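# Wedge the loose end board tight against the rail

## Task

Push a wedge into the open slot at the end of the rail, with the wedge's flat face against the loose end board, until that board is pressed firmly against the rail. The opposite end must still be wedged, and both end boards must stand upright and flat on the table. The result has to hold by itself, not because the robot is holding it. Afterwards, release everything and move the grippers away.

## Robot and tools

Robot: two arms, left_arm and right_arm, each with a parallel two-finger gripper. The fingers extend along the gripper's own +z axis and close along its y axis. The reported end_effector_position is the point between the closed finger pads, roughly 2 cm short of the fingertips. When the fingers close, the tips advance about 10 mm further along +z.

Scene frame: origin on the tabletop midway between the arms, +z up, +x outward over the table, and left_arm sits on the +y side. The names left and right refer to the arms, not to image sides. Printed positions are in metres, orientation as quaternion wxyz, plus linear (m/s) and angular (rad/s) velocities. The printed hand position can be off, more so at long reach.

The row: every motion command is one flat list of 14 numbers covering both arms, each in [-1, 1]: dx, dy, dz, rx, ry, rz, opening for left_arm, then the same seven for right_arm. Always send all 14, even when one arm should stay still. dx..rz are an offset, not a pose, expressed in that gripper's own axes, and measured from the gripper pose shown in the most recent result that reports it (before any such result exists in the scene, and for the second and later calls within one reply, from where the arm is when the action begins). 1.0 equals 0.6 m of travel or 180 degrees of turn; rx, ry, rz form a single rotation vector. Each row counts from that same base pose, not from the previous row. The opening is absolute: +1 fully open (0.084 m), -1 closed. Zero offsets do not mean pause; they pull the arm back to the base pose. To keep an arm still, send the offset back to where you want it in the first call of a reply and zeros afterwards, with the opening it should keep.

Tools:
execute_actions with "actions": an empty list just reports the state (with pictures). One action {"rows": [...], "steps": n} gives 1 to 15 rows and up to 15 steps of 1/30 s (default 15, at least 7); each row lasts one step and the final row repeats if steps exceed rows. One wait {"steps": n} up to 300 sends nothing and returns n steps after the previous result, your reply time included. Optional "pictures": true adds images. A refused call sends nothing.
move: "target" is one 14-number row as above; each gripper travels in a straight line toward its target, both finishing together, over 0.5 to 10 s (cut off at 10 s). "speed" is the path's top speed in m/s, 0.002 to 0.5, default 0.25; turning is capped at twice that in rad/s. The opening is sent at the start. Paths ignore obstacles and the other arm; grippers lag, drift and may overshoot speed when the arm is nearly straight. The result adds a "move:" line: done, off_target, moving, held or fault, plus limits (paced = the pose sent was clipped; held = a check blocked some steps, after which the arm may jump faster), and each gripper's distance from its target. If only one arm is named, the other finished fine.
wait: "seconds" 0 to 10, sends nothing.
zoom_image: "camera" (cam_head_left, cam_head_right, cam_high, cam_low, cam_left_wrist, cam_right_wrist), "region" [x0, y0, x1, y1] in pixels from the top-left, at most 504x504. All images are 896x504.
finished_scene: "scene" is the current scene's number; irreversible, and it grades the result.

Timing: the simulation keeps running while you write. Each action's result is captured 7 steps before it ends; those kept-back steps run during your reply, and the next action starts afterwards. After an action, an arm continues only to its last clipped pose, so check the result and command the remainder. Only a result with nothing kept back shows a "Hand target" line per arm. A move starts once the robot is at rest (or after 3 s).

Controller: each step the commanded pose is clipped to within 70 mm and 16 degrees of the measured pose; damped inverse kinematics favours position over orientation. Joints move at most 3.14 rad/s. "pose unreachable" means the clearance check altered or blocked an arm's command; HELD marks steps where your row was not fully sent.

Gripping: grip_measured uses the same scale as the opening. Command an opening well below grip_measured to hold; lower squeezes harder (about 24 N per pad up to ~6 cm wide). Resending grip_measured gives a light squeeze; wide parts may slip.

Cautions: contact force grows with speed and with how far the target lies beyond the contact. Torque at a joint's load limit (waist and shoulder 45.5, elbow and forearm roll 27.3, wrist pitch and wrist roll 18.2 N m, held weight included) triggers a TORQUE FAULT: the arm backs off, freezes 10 s and drops the rest of the call. Holding loads heats motors: MOTOR HOT from 65 °C, brakes at 80 °C (OVER-TEMPERATURE FAULT). Never let the arms collide or press each other. Avoid drops, slips, slams and heavy shoves; anything leaving the table fails the task. Brief tugs on held parts or pushes on loose ones may happen.

Each tool is called after "Call:" as name(argument=value, ...) on one line, values as JSON.

## Session

Call:
execute_actions(actions=[])

Scene clock: 0.00 s of 5950.00 s.
left_arm: end_effector_position=(+0.0978, +0.2184, +0.1711) grip_measured=+1.00 end_effector_quat_wxyz=(-0.463, +0.863, +0.115, -0.168) end_effector_velocity=(+0.000, -0.000, -0.000) end_effector_angular_velocity=(+0.001, +0.001, +0.001) | right_arm: end_effector_position=(+0.1688, -0.2291, +0.1844) grip_measured=+1.00 end_effector_quat_wxyz=(+0.342, +0.892, -0.281, +0.088) end_effector_velocity=(-0.000, -0.000, -0.000) end_effector_angular_velocity=(-0.001, +0.000, +0.000)
Joint positions: left_arm=[-1.036  0.193 -1.036 -0.014  1.872 -1.367  0.084] | right_arm=[ 1.108 -0.05  -0.907 -0.315  1.615  1.734  0.084]
Joint velocities: left_arm=[ 0.001  0.003 -0.002 -0.     0.     0.    -0.   ] | right_arm=[ 0.     0.001  0.    -0.     0.001 -0.     0.   ]
Joint torques (N m, as the arm reports them, + toward a larger angle): no reading
Hand target (left_arm): +0.098, +0.218, +0.171; -0.463, +0.863, +0.115, -0.168
Hand target (right_arm): +0.169, -0.229, +0.184; +0.342, +0.892, -0.281, +0.088

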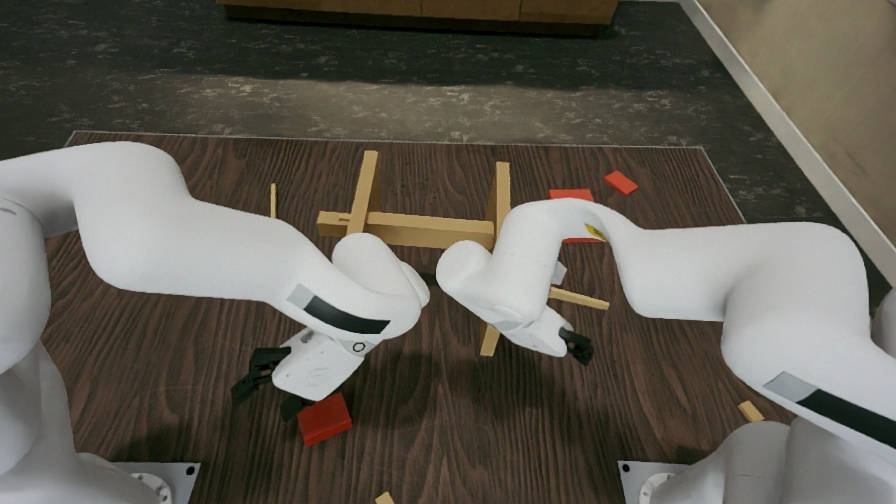

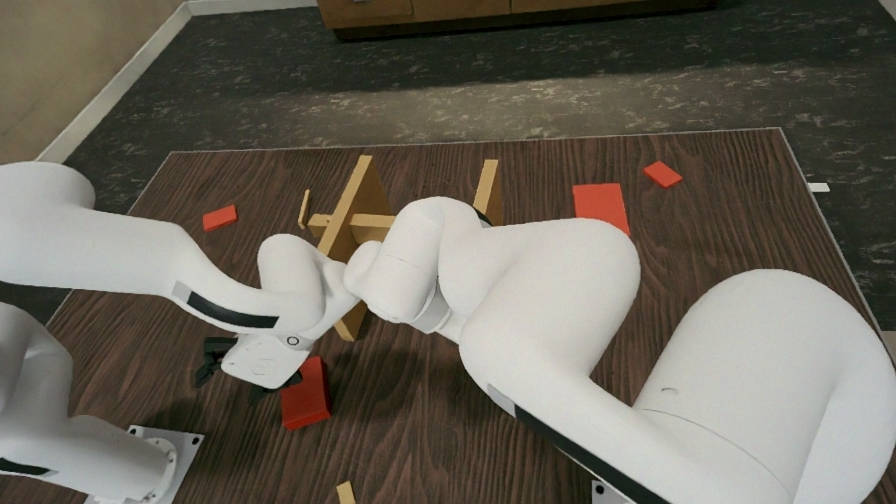

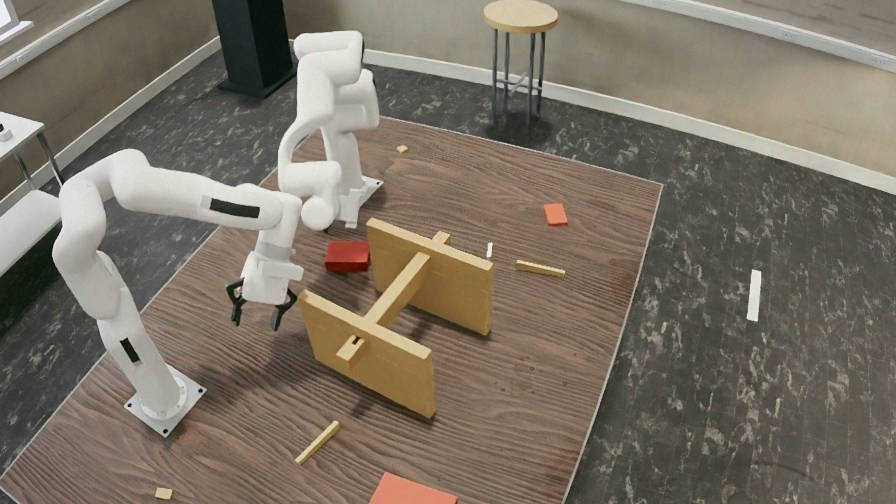

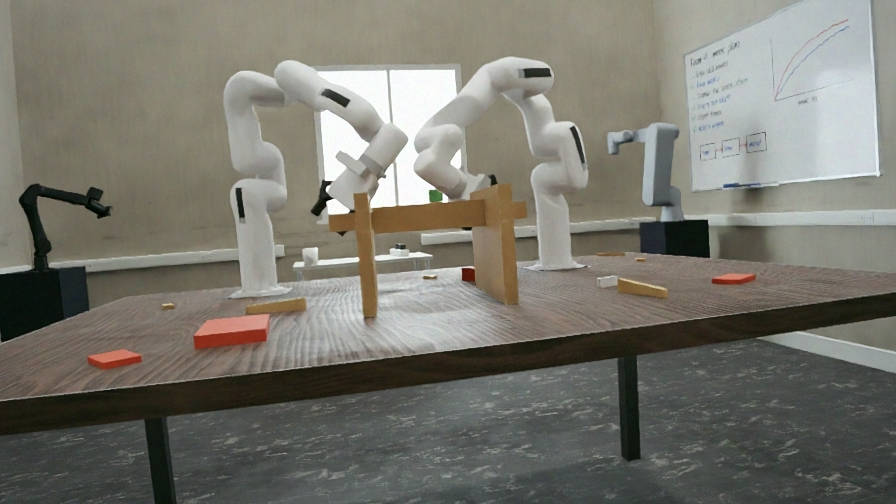

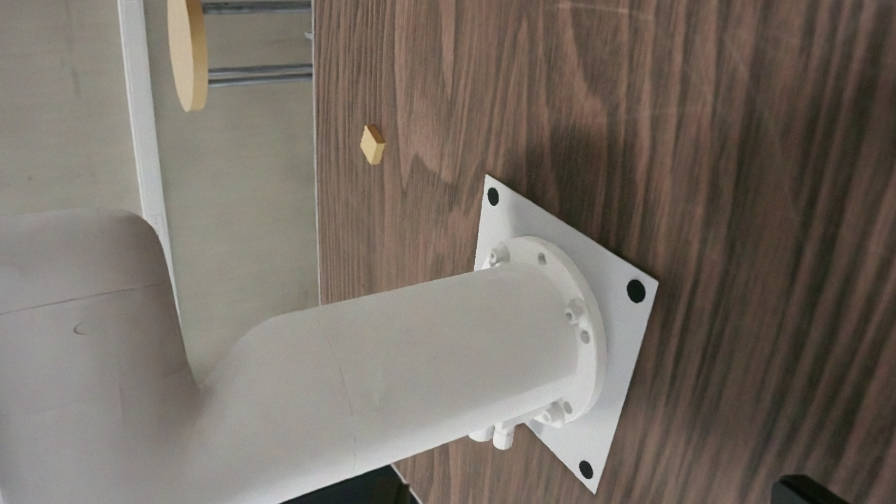

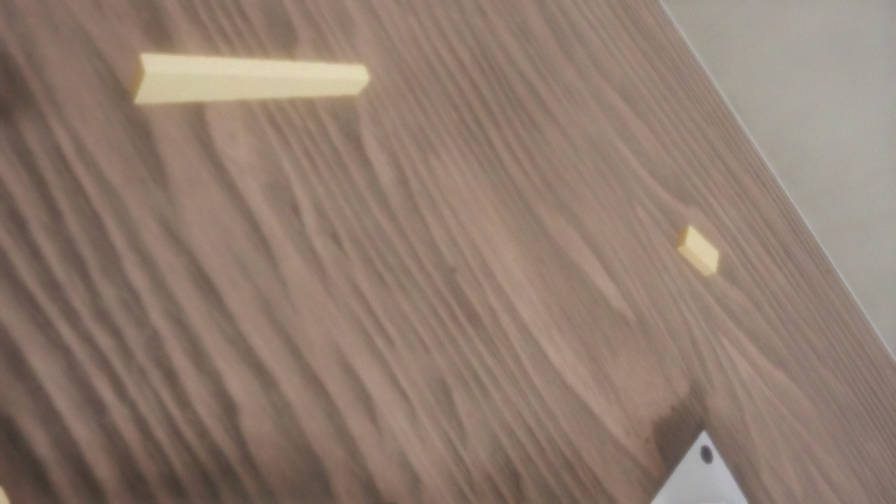

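Call:
zoom_image(camera="cam_high", region=[280, 190, 600, 430])

Call:
zoom_image(camera="cam_low", region=[220, 160, 700, 340])

Call:
zoom_image(camera="cam_head_left", region=[220, 130, 640, 370])

Call:
zoom_image(camera="cam_high", region=[330, 310, 410, 380])

Call:
zoom_image(camera="cam_head_left", region=[300, 190, 400, 250])

Region (280, 190, 600, 430) of cam_high's 896x504 image, scaled by 1.575, with more detail than that image has; it fills the top 378 rows of this view, and the rest is white.

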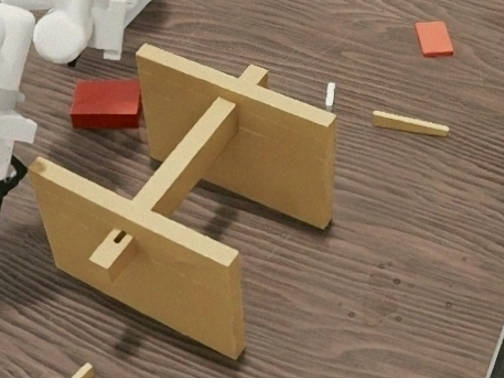

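Region (220, 160, 700, 340) of cam_low's 896x504 image, scaled by 1.050, with more detail than that image has; it fills the top 189 rows of this view, and the rest is white.

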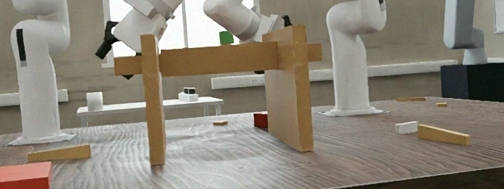

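Region (220, 130, 640, 370) of cam_head_left's 896x504 image, scaled by 1.200, with more detail than that image has; it fills the top 288 rows of this view, and the rest is white.

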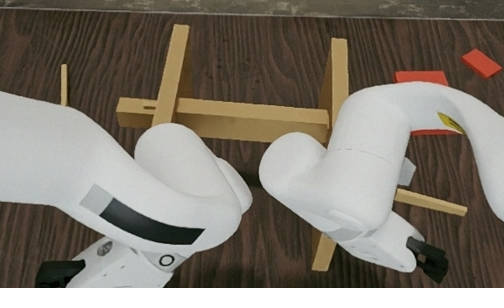

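Region (330, 310, 410, 380) of cam_high's 896x504 image, scaled by 6.300, with more detail than that image has; it fills the top 441 rows of this view, and the rest is white.

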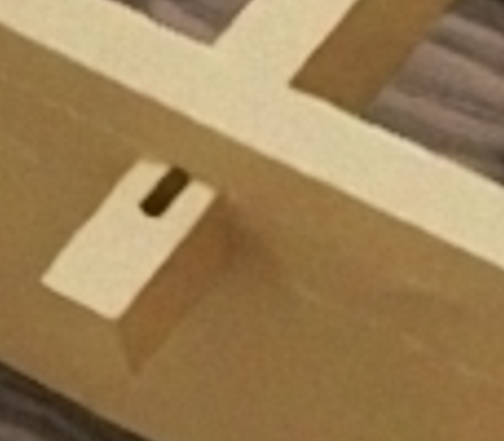

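Region (300, 190, 400, 250) of cam_head_left's 896x504 image, scaled by 5.040, with more detail than that image has; it fills the top 302 rows of this view, and the rest is white.

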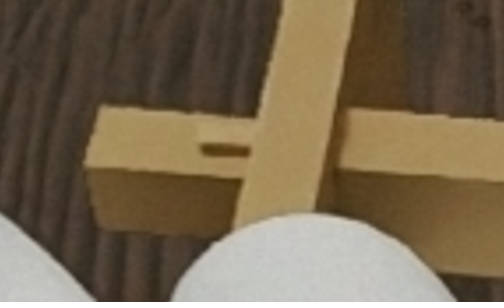

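Call:
move(target=[0.228,-0.285,-0.135,-0.309,0.112,0.077,1,0.247,0.132,-0.11,0.226,-0.058,-0.185,1], speed=0.3)

Scene clock: 3.63 s of 5950.00 s.
left_arm: end_effector_position=(+0.2478, +0.2982, +0.3312) grip_measured=+1.00 end_effector_quat_wxyz=(-0.002, +1.000, -0.001, +0.001) end_effector_velocity=(+0.001, -0.000, +0.002) end_effector_angular_velocity=(-0.006, -0.005, -0.003) | right_arm: end_effector_position=(+0.2484, -0.2989, +0.3298) grip_measured=+1.00 end_effector_quat_wxyz=(+0.000, +1.000, -0.000, +0.001) end_effector_velocity=(+0.000, -0.000, +0.002) end_effector_angular_velocity=(+0.004, -0.001, +0.002)
Joint positions: left_arm=[-0.422 -0.671 -0.848  0.004  1.519 -0.49   0.084] | right_arm=[ 0.493 -0.569 -0.91  -0.001  1.476  0.416  0.084]
Joint velocities: left_arm=[ 0.003 -0.002 -0.002 -0.003 -0.003  0.006  0.   ] | right_arm=[-0.004 -0.001 -0.005  0.003  0.003 -0.006  0.   ]
Joint torques (N m, as the arm reports them, + toward a larger angle): left_arm=[  0.01  -3.82 -11.85  -0.5   -0.95   0.91] | right_arm=[  2.    -8.13 -11.63   0.9   -0.83   0.07]
Hand target (left_arm): +0.248, +0.298, +0.332; -0.001, +1.000, -0.001, +0.001
Hand target (right_arm): +0.249, -0.299, +0.330; -0.000, +1.000, -0.000, +0.002
Off the commanded pose (left_arm): 0.001 m, 0 deg.
Off the commanded pose (right_arm): 0.001 m, 0 deg.
Kept back: nothing.
move: done

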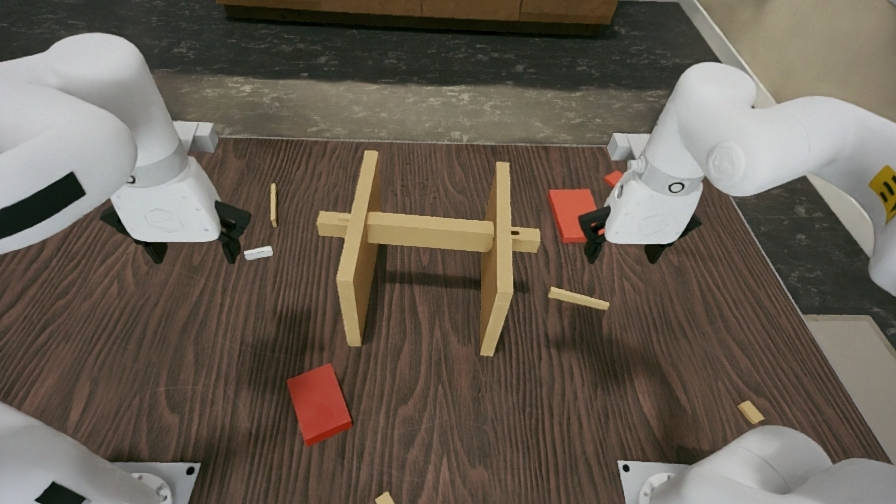

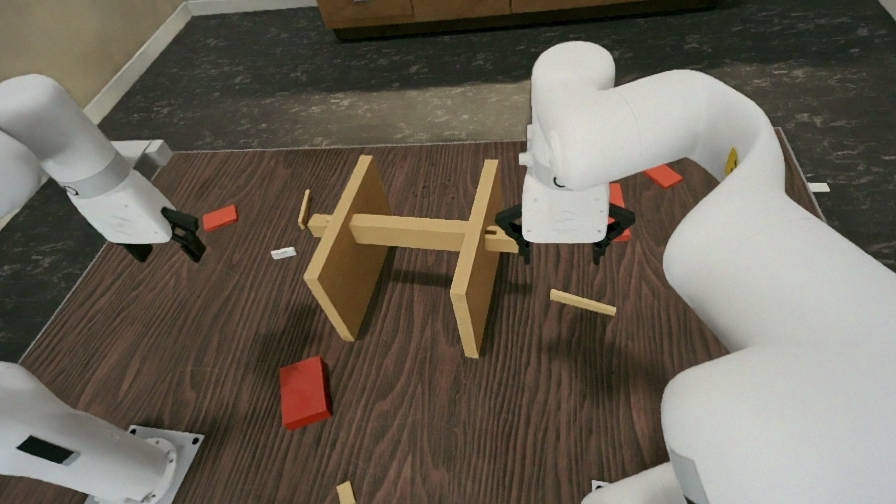

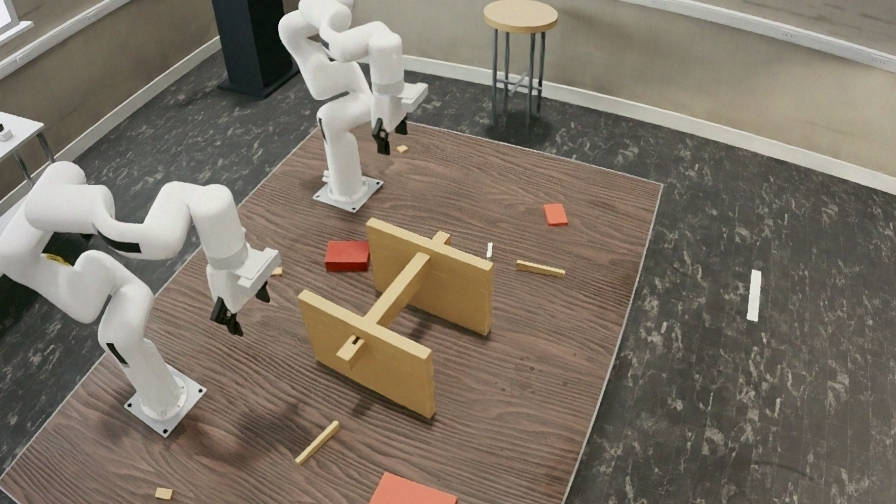

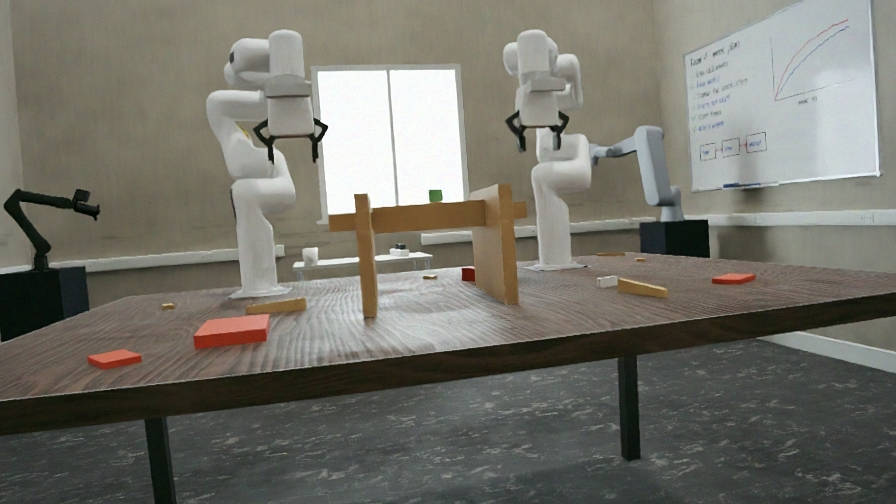

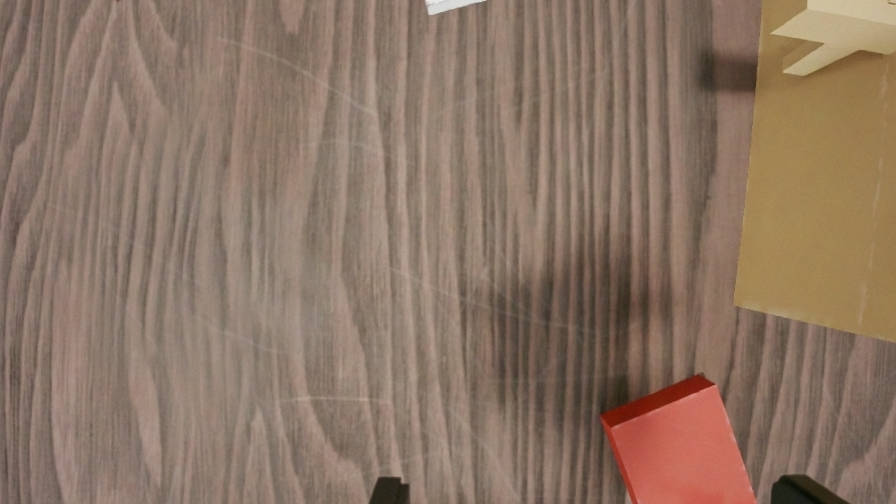

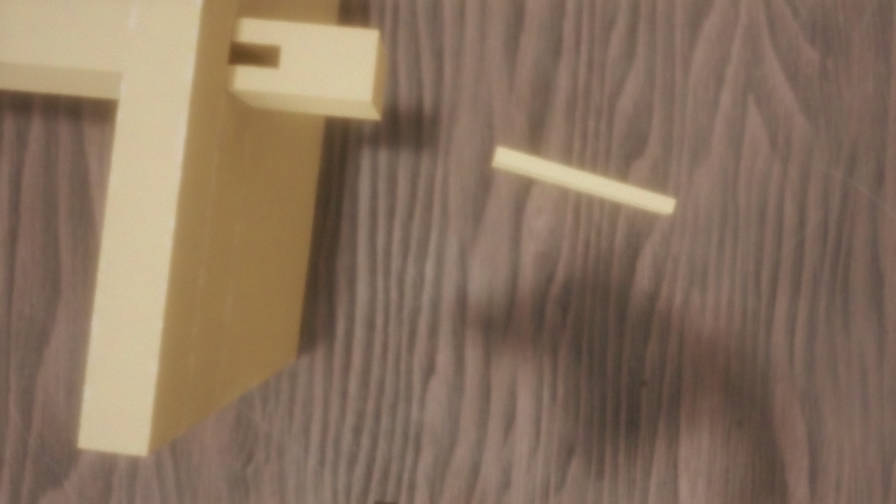

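Call:
zoom_image(camera="cam_left_wrist", region=[720, 0, 896, 120])

Call:
zoom_image(camera="cam_right_wrist", region=[100, 0, 400, 150])

Call:
zoom_image(camera="cam_head_left", region=[300, 190, 400, 260])

Call:
zoom_image(camera="cam_head_right", region=[290, 180, 390, 260])

Call:
zoom_image(camera="cam_low", region=[460, 180, 680, 320])

Call:
zoom_image(camera="cam_low", region=[230, 180, 400, 330])

Region (720, 0, 896, 120) of cam_left_wrist's 896x504 image, scaled by 2.864, with more detail than that image has; it fills the top 344 rows of this view, and the rest is white.

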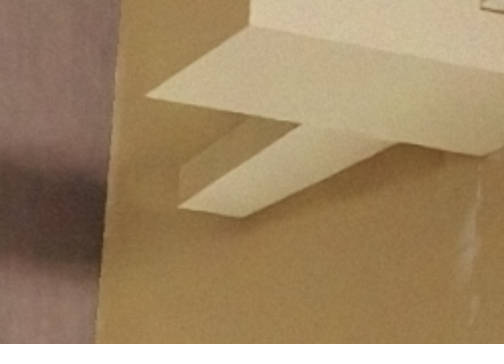

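Region (100, 0, 400, 150) of cam_right_wrist's 896x504 image, scaled by 1.680, with more detail than that image has.

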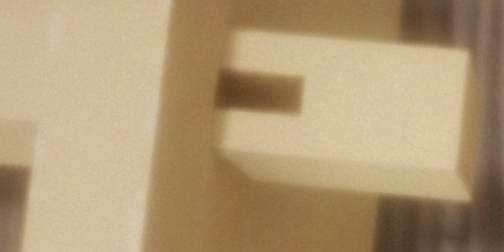

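Region (300, 190, 400, 260) of cam_head_left's 896x504 image, scaled by 5.040, with more detail than that image has; it fills the top 353 rows of this view, and the rest is white.

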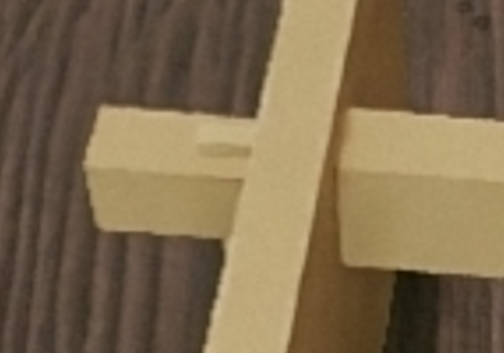

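Region (290, 180, 390, 260) of cam_head_right's 896x504 image, scaled by 5.040, with more detail than that image has; it fills the top 403 rows of this view, and the rest is white.

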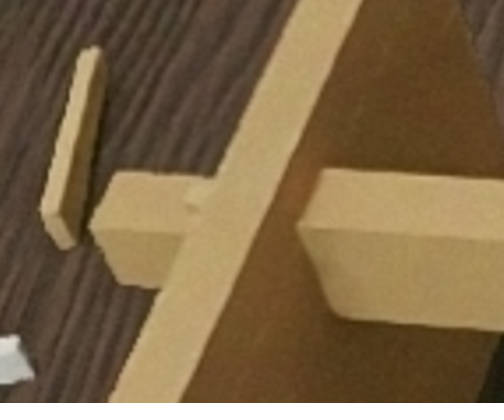

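Region (460, 180, 680, 320) of cam_low's 896x504 image, scaled by 2.291, with more detail than that image has; it fills the top 321 rows of this view, and the rest is white.

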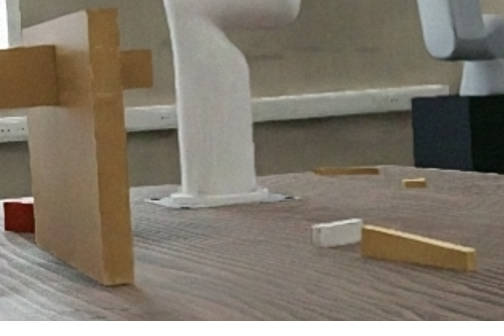

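Region (230, 180, 400, 330) of cam_low's 896x504 image, scaled by 2.965, with more detail than that image has; it fills the top 445 rows of this view, and the rest is white.

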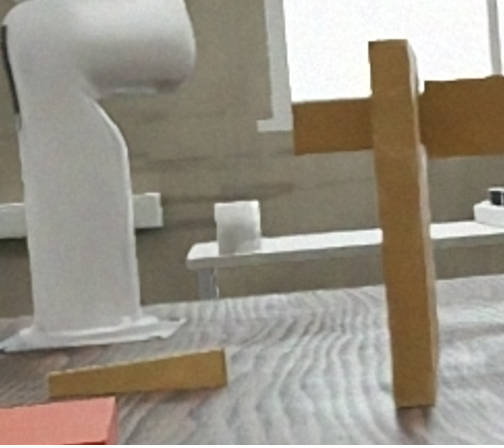

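Call:
move(target=[0.3,0,0.15,0,0,0,1,0.1,0.05,0.2,0,0,0,1], speed=0.3)

Scene clock: 6.17 s of 5950.00 s.
left_arm: end_effector_position=(+0.4276, +0.2989, +0.2419) grip_measured=+1.00 end_effector_quat_wxyz=(-0.002, +1.000, -0.001, +0.002) end_effector_velocity=(-0.001, +0.001, -0.006) end_effector_angular_velocity=(+0.004, +0.012, +0.000) | right_arm: end_effector_position=(+0.3088, -0.3290, +0.2105) grip_measured=+1.00 end_effector_quat_wxyz=(+0.000, +1.000, -0.000, +0.002) end_effector_velocity=(-0.001, -0.001, -0.003) end_effector_angular_velocity=(-0.001, +0.006, -0.000)
Joint positions: left_arm=[-0.232 -0.077 -1.095  0.005  1.17  -0.302  0.084] | right_arm=[ 0.349 -0.369 -0.72  -0.001  1.086  0.273  0.084]
Joint velocities: left_arm=[0.001 0.009 0.003 0.    0.    0.001 0.   ] | right_arm=[-0.001  0.005  0.003  0.    -0.002 -0.    -0.   ]
Joint torques (N m, as the arm reports them, + toward a larger angle): left_arm=[ -0.36 -12.54 -12.13  -1.07  -0.93   1.03] | right_arm=[  2.22 -11.44 -11.61   0.89  -0.87   0.  ]
Hand target (left_arm): +0.428, +0.299, +0.241; -0.002, +1.000, -0.001, +0.001
Hand target (right_arm): +0.309, -0.329, +0.210; +0.000, +1.000, -0.000, +0.001
Off the commanded pose (left_arm): 0.001 m, 0 deg.
Off the commanded pose (right_arm): 0.001 m, 0 deg.
Kept back: nothing.
move: done

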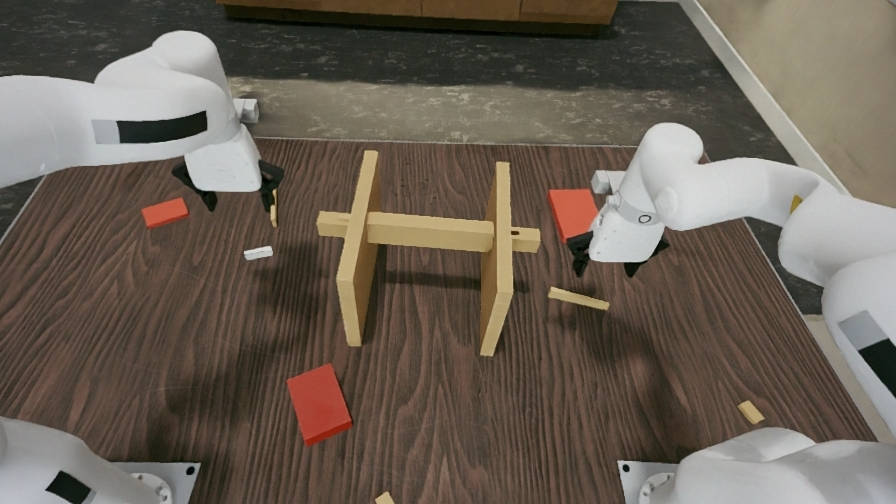

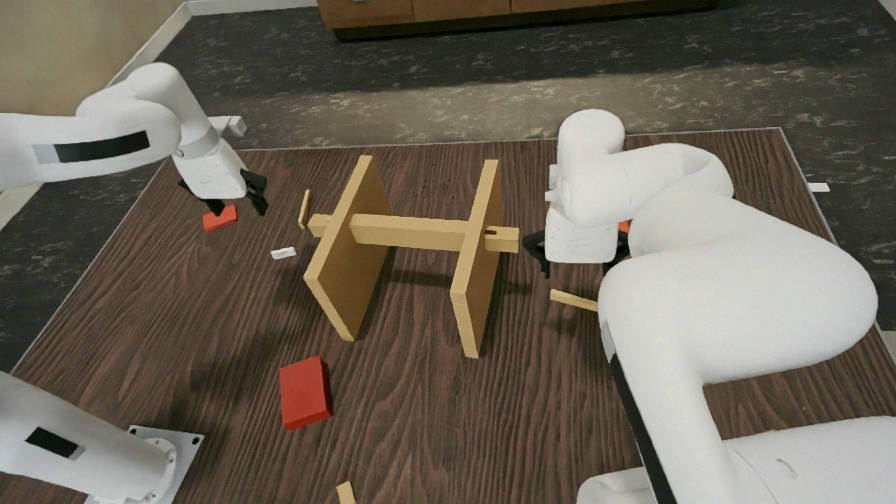

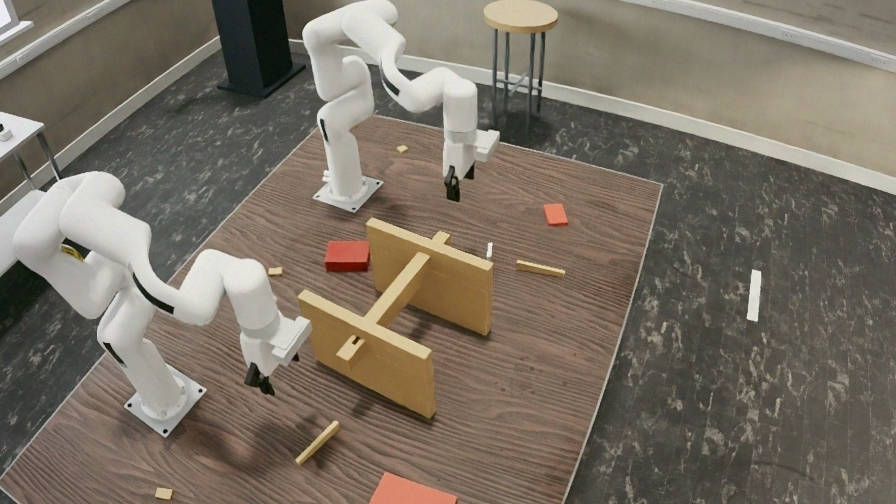

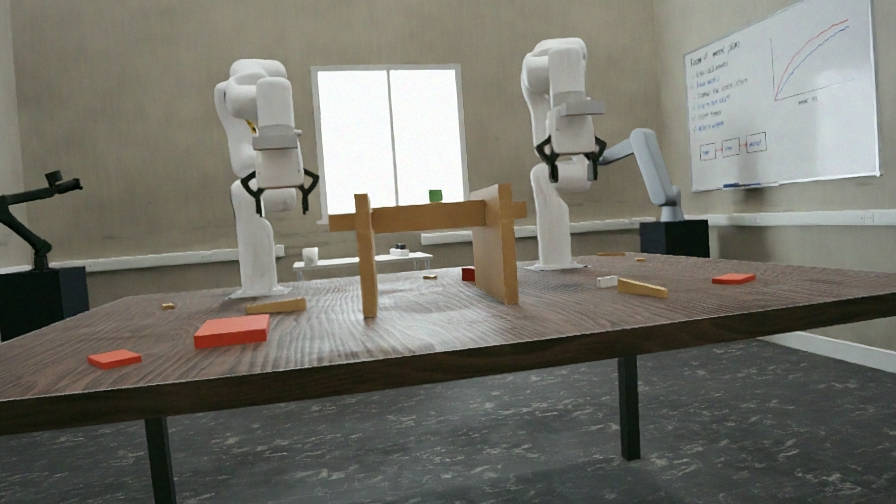

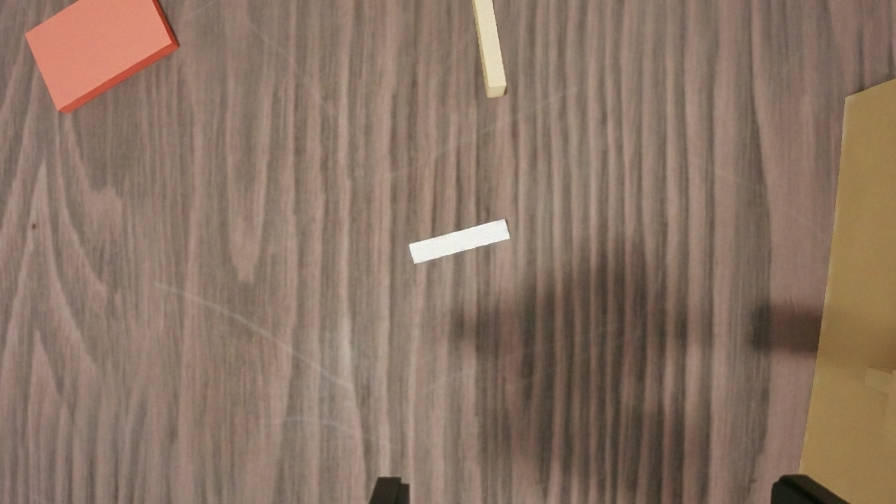

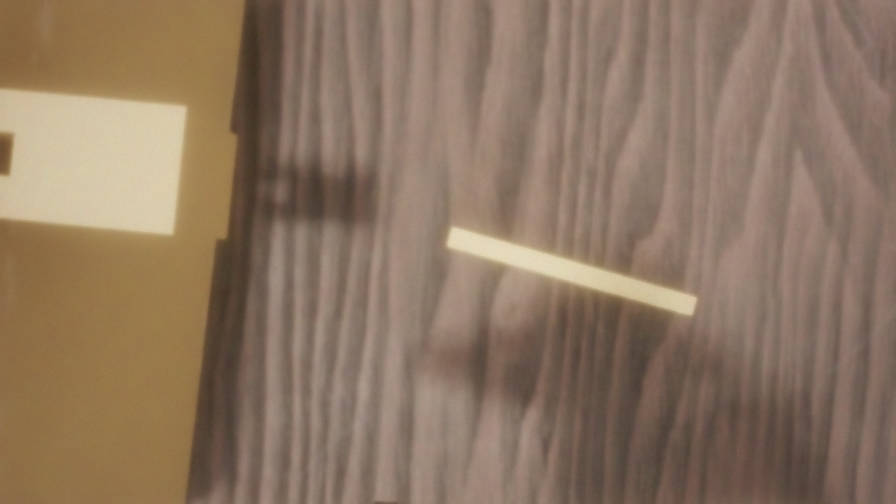

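Call:
zoom_image(camera="cam_right_wrist", region=[430, 210, 510, 270])

Call:
zoom_image(camera="cam_right_wrist", region=[640, 270, 720, 330])

Call:
zoom_image(camera="cam_right_wrist", region=[0, 80, 252, 250])

Call:
zoom_image(camera="cam_left_wrist", region=[450, 40, 530, 110])

Region (430, 210, 510, 270) of cam_right_wrist's 896x504 image, scaled by 6.300, with more detail than that image has; it fills the top 378 rows of this view, and the rest is white.

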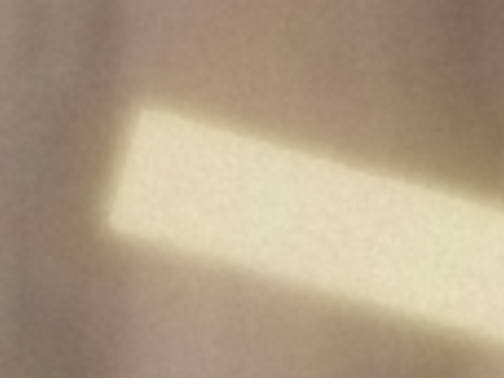

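Region (640, 270, 720, 330) of cam_right_wrist's 896x504 image, scaled by 6.300, with more detail than that image has; it fills the top 378 rows of this view, and the rest is white.

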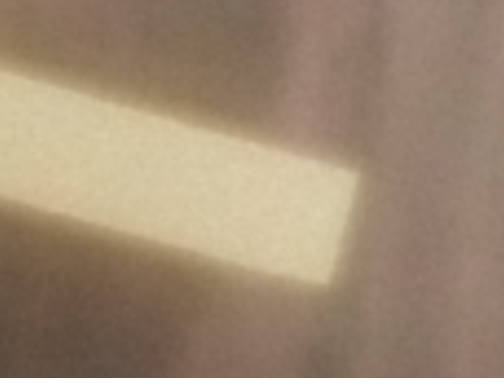

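Region (0, 80, 252, 250) of cam_right_wrist's 896x504 image, scaled by 2.000, with more detail than that image has; it fills the top 340 rows of this view, and the rest is white.

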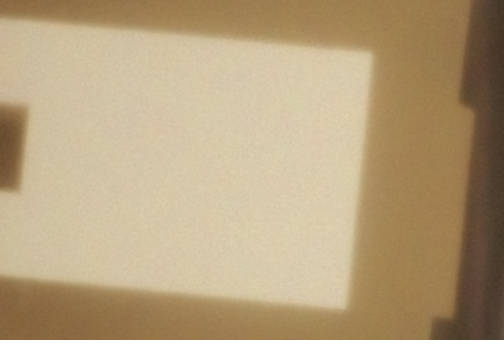

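Region (450, 40, 530, 110) of cam_left_wrist's 896x504 image, scaled by 6.300, with more detail than that image has; it fills the top 441 rows of this view, and the rest is white.

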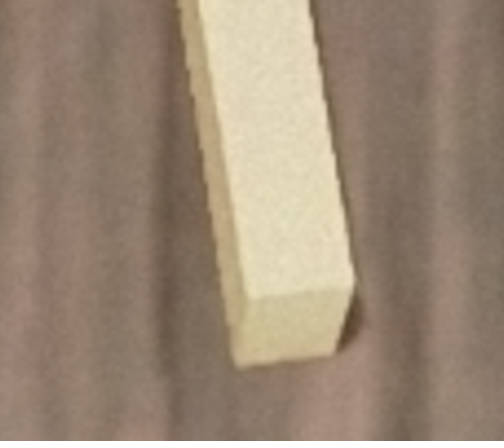

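Call:
zoom_image(camera="cam_low", region=[240, 285, 320, 325])

Call:
zoom_image(camera="cam_high", region=[285, 410, 355, 475])

Call:
zoom_image(camera="cam_low", region=[610, 270, 680, 305])

Region (240, 285, 320, 325) of cam_low's 896x504 image, scaled by 6.300, with more detail than that image has.

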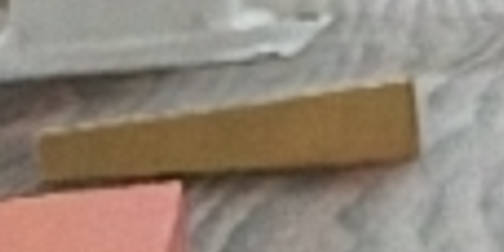

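Region (285, 410, 355, 475) of cam_high's 896x504 image, scaled by 7.200, with more detail than that image has; it fills the top 468 rows of this view, and the rest is white.

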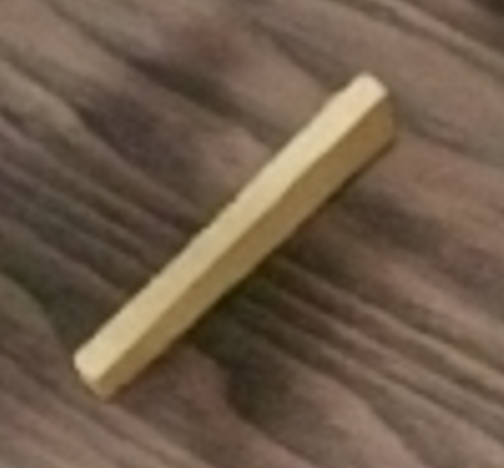

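Region (610, 270, 680, 305) of cam_low's 896x504 image, scaled by 7.200, with more detail than that image has.

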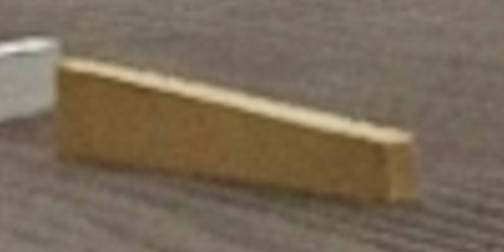

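Call:
move(target=[0,0,0,0,0,0,1,0.098,-0.003,0.183,0,0,0.588,0.0], speed=0.4)

Scene clock: 13.97 s of 5950.00 s.
left_arm: end_effector_position=(+0.4276, +0.2989, +0.2419) grip_measured=+1.00 end_effector_quat_wxyz=(-0.002, +1.000, -0.001, +0.002) end_effector_velocity=(-0.000, +0.000, -0.000) end_effector_angular_velocity=(+0.001, +0.002, -0.001) | right_arm: end_effector_position=(+0.3681, -0.3275, +0.1013) grip_measured=-0.01 end_effector_quat_wxyz=(+0.002, -0.603, +0.798, -0.001) end_effector_velocity=(-0.001, -0.001, -0.001) end_effector_angular_velocity=(-0.002, +0.003, -0.005)
Joint positions: left_arm=[-0.232 -0.077 -1.095  0.005  1.17  -0.302  0.084] | right_arm=[ 0.315  0.005 -0.751 -0.002  0.743  2.086  0.044]
Joint velocities: left_arm=[ 0.    -0.     0.001  0.     0.001  0.001  0.   ] | right_arm=[-0.001  0.001  0.001 -0.001  0.001  0.005 -0.   ]
Joint torques (N m, as the arm reports them, + toward a larger angle): left_arm=[  0.41 -12.74 -12.03  -0.77  -0.62   0.84] | right_arm=[  2.03 -15.92 -10.09   0.79  -0.63  -0.09]
Hand target (left_arm): +0.428, +0.299, +0.242; -0.002, +1.000, -0.001, +0.002
Hand target (right_arm): +0.368, -0.328, +0.101; +0.001, -0.603, +0.798, -0.001
Off the commanded pose (left_arm): 0.000 m, 0 deg.
Off the commanded pose (right_arm): 0.000 m, 0 deg.
Kept back: nothing.
After step 90, 2.00 s passed at rest.
move: done

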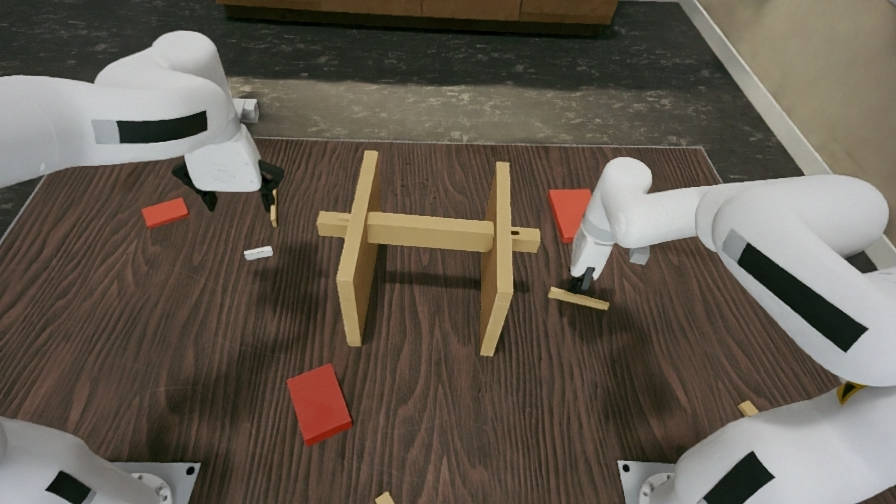

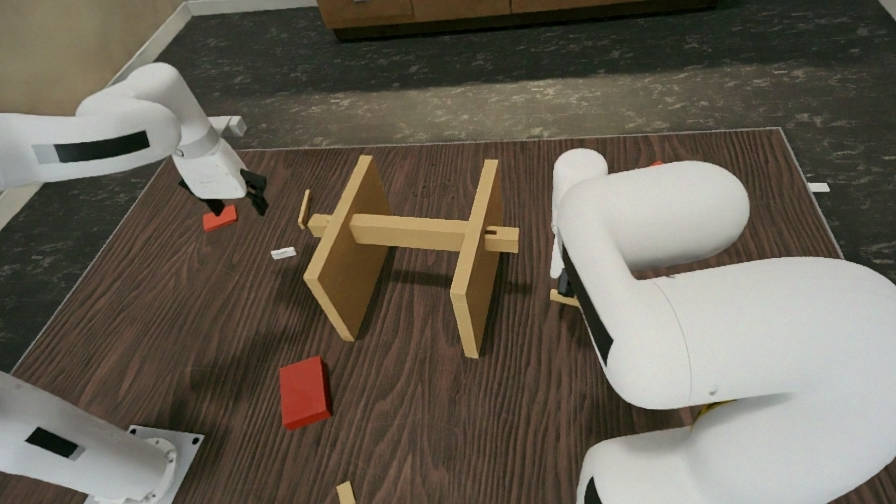

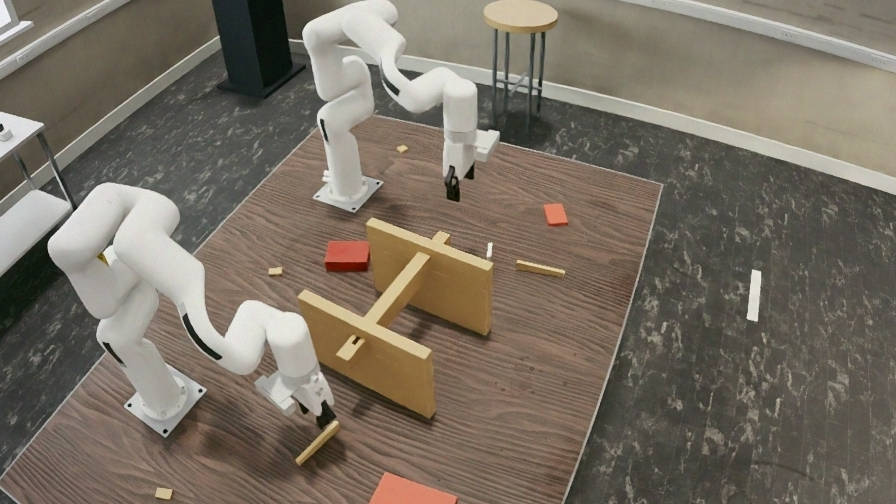

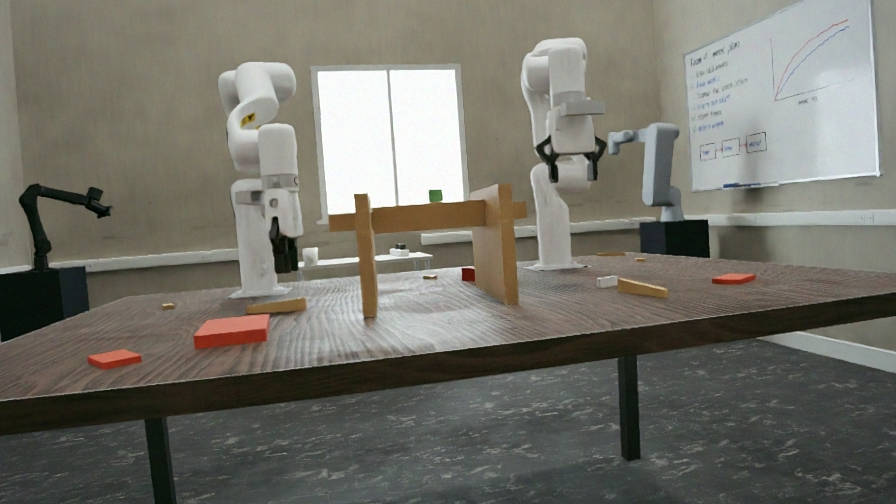

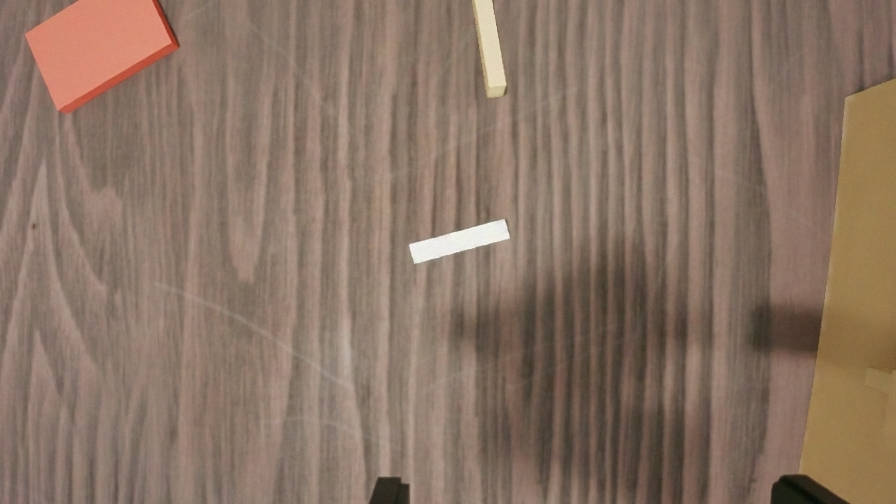

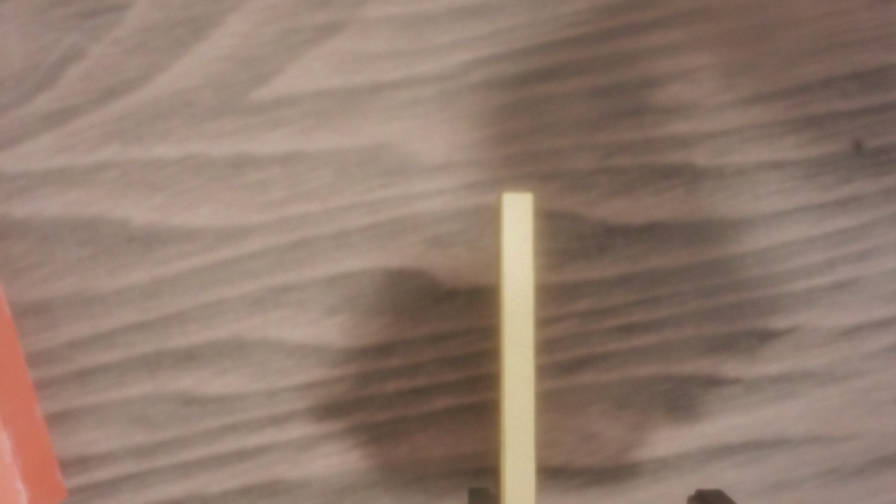

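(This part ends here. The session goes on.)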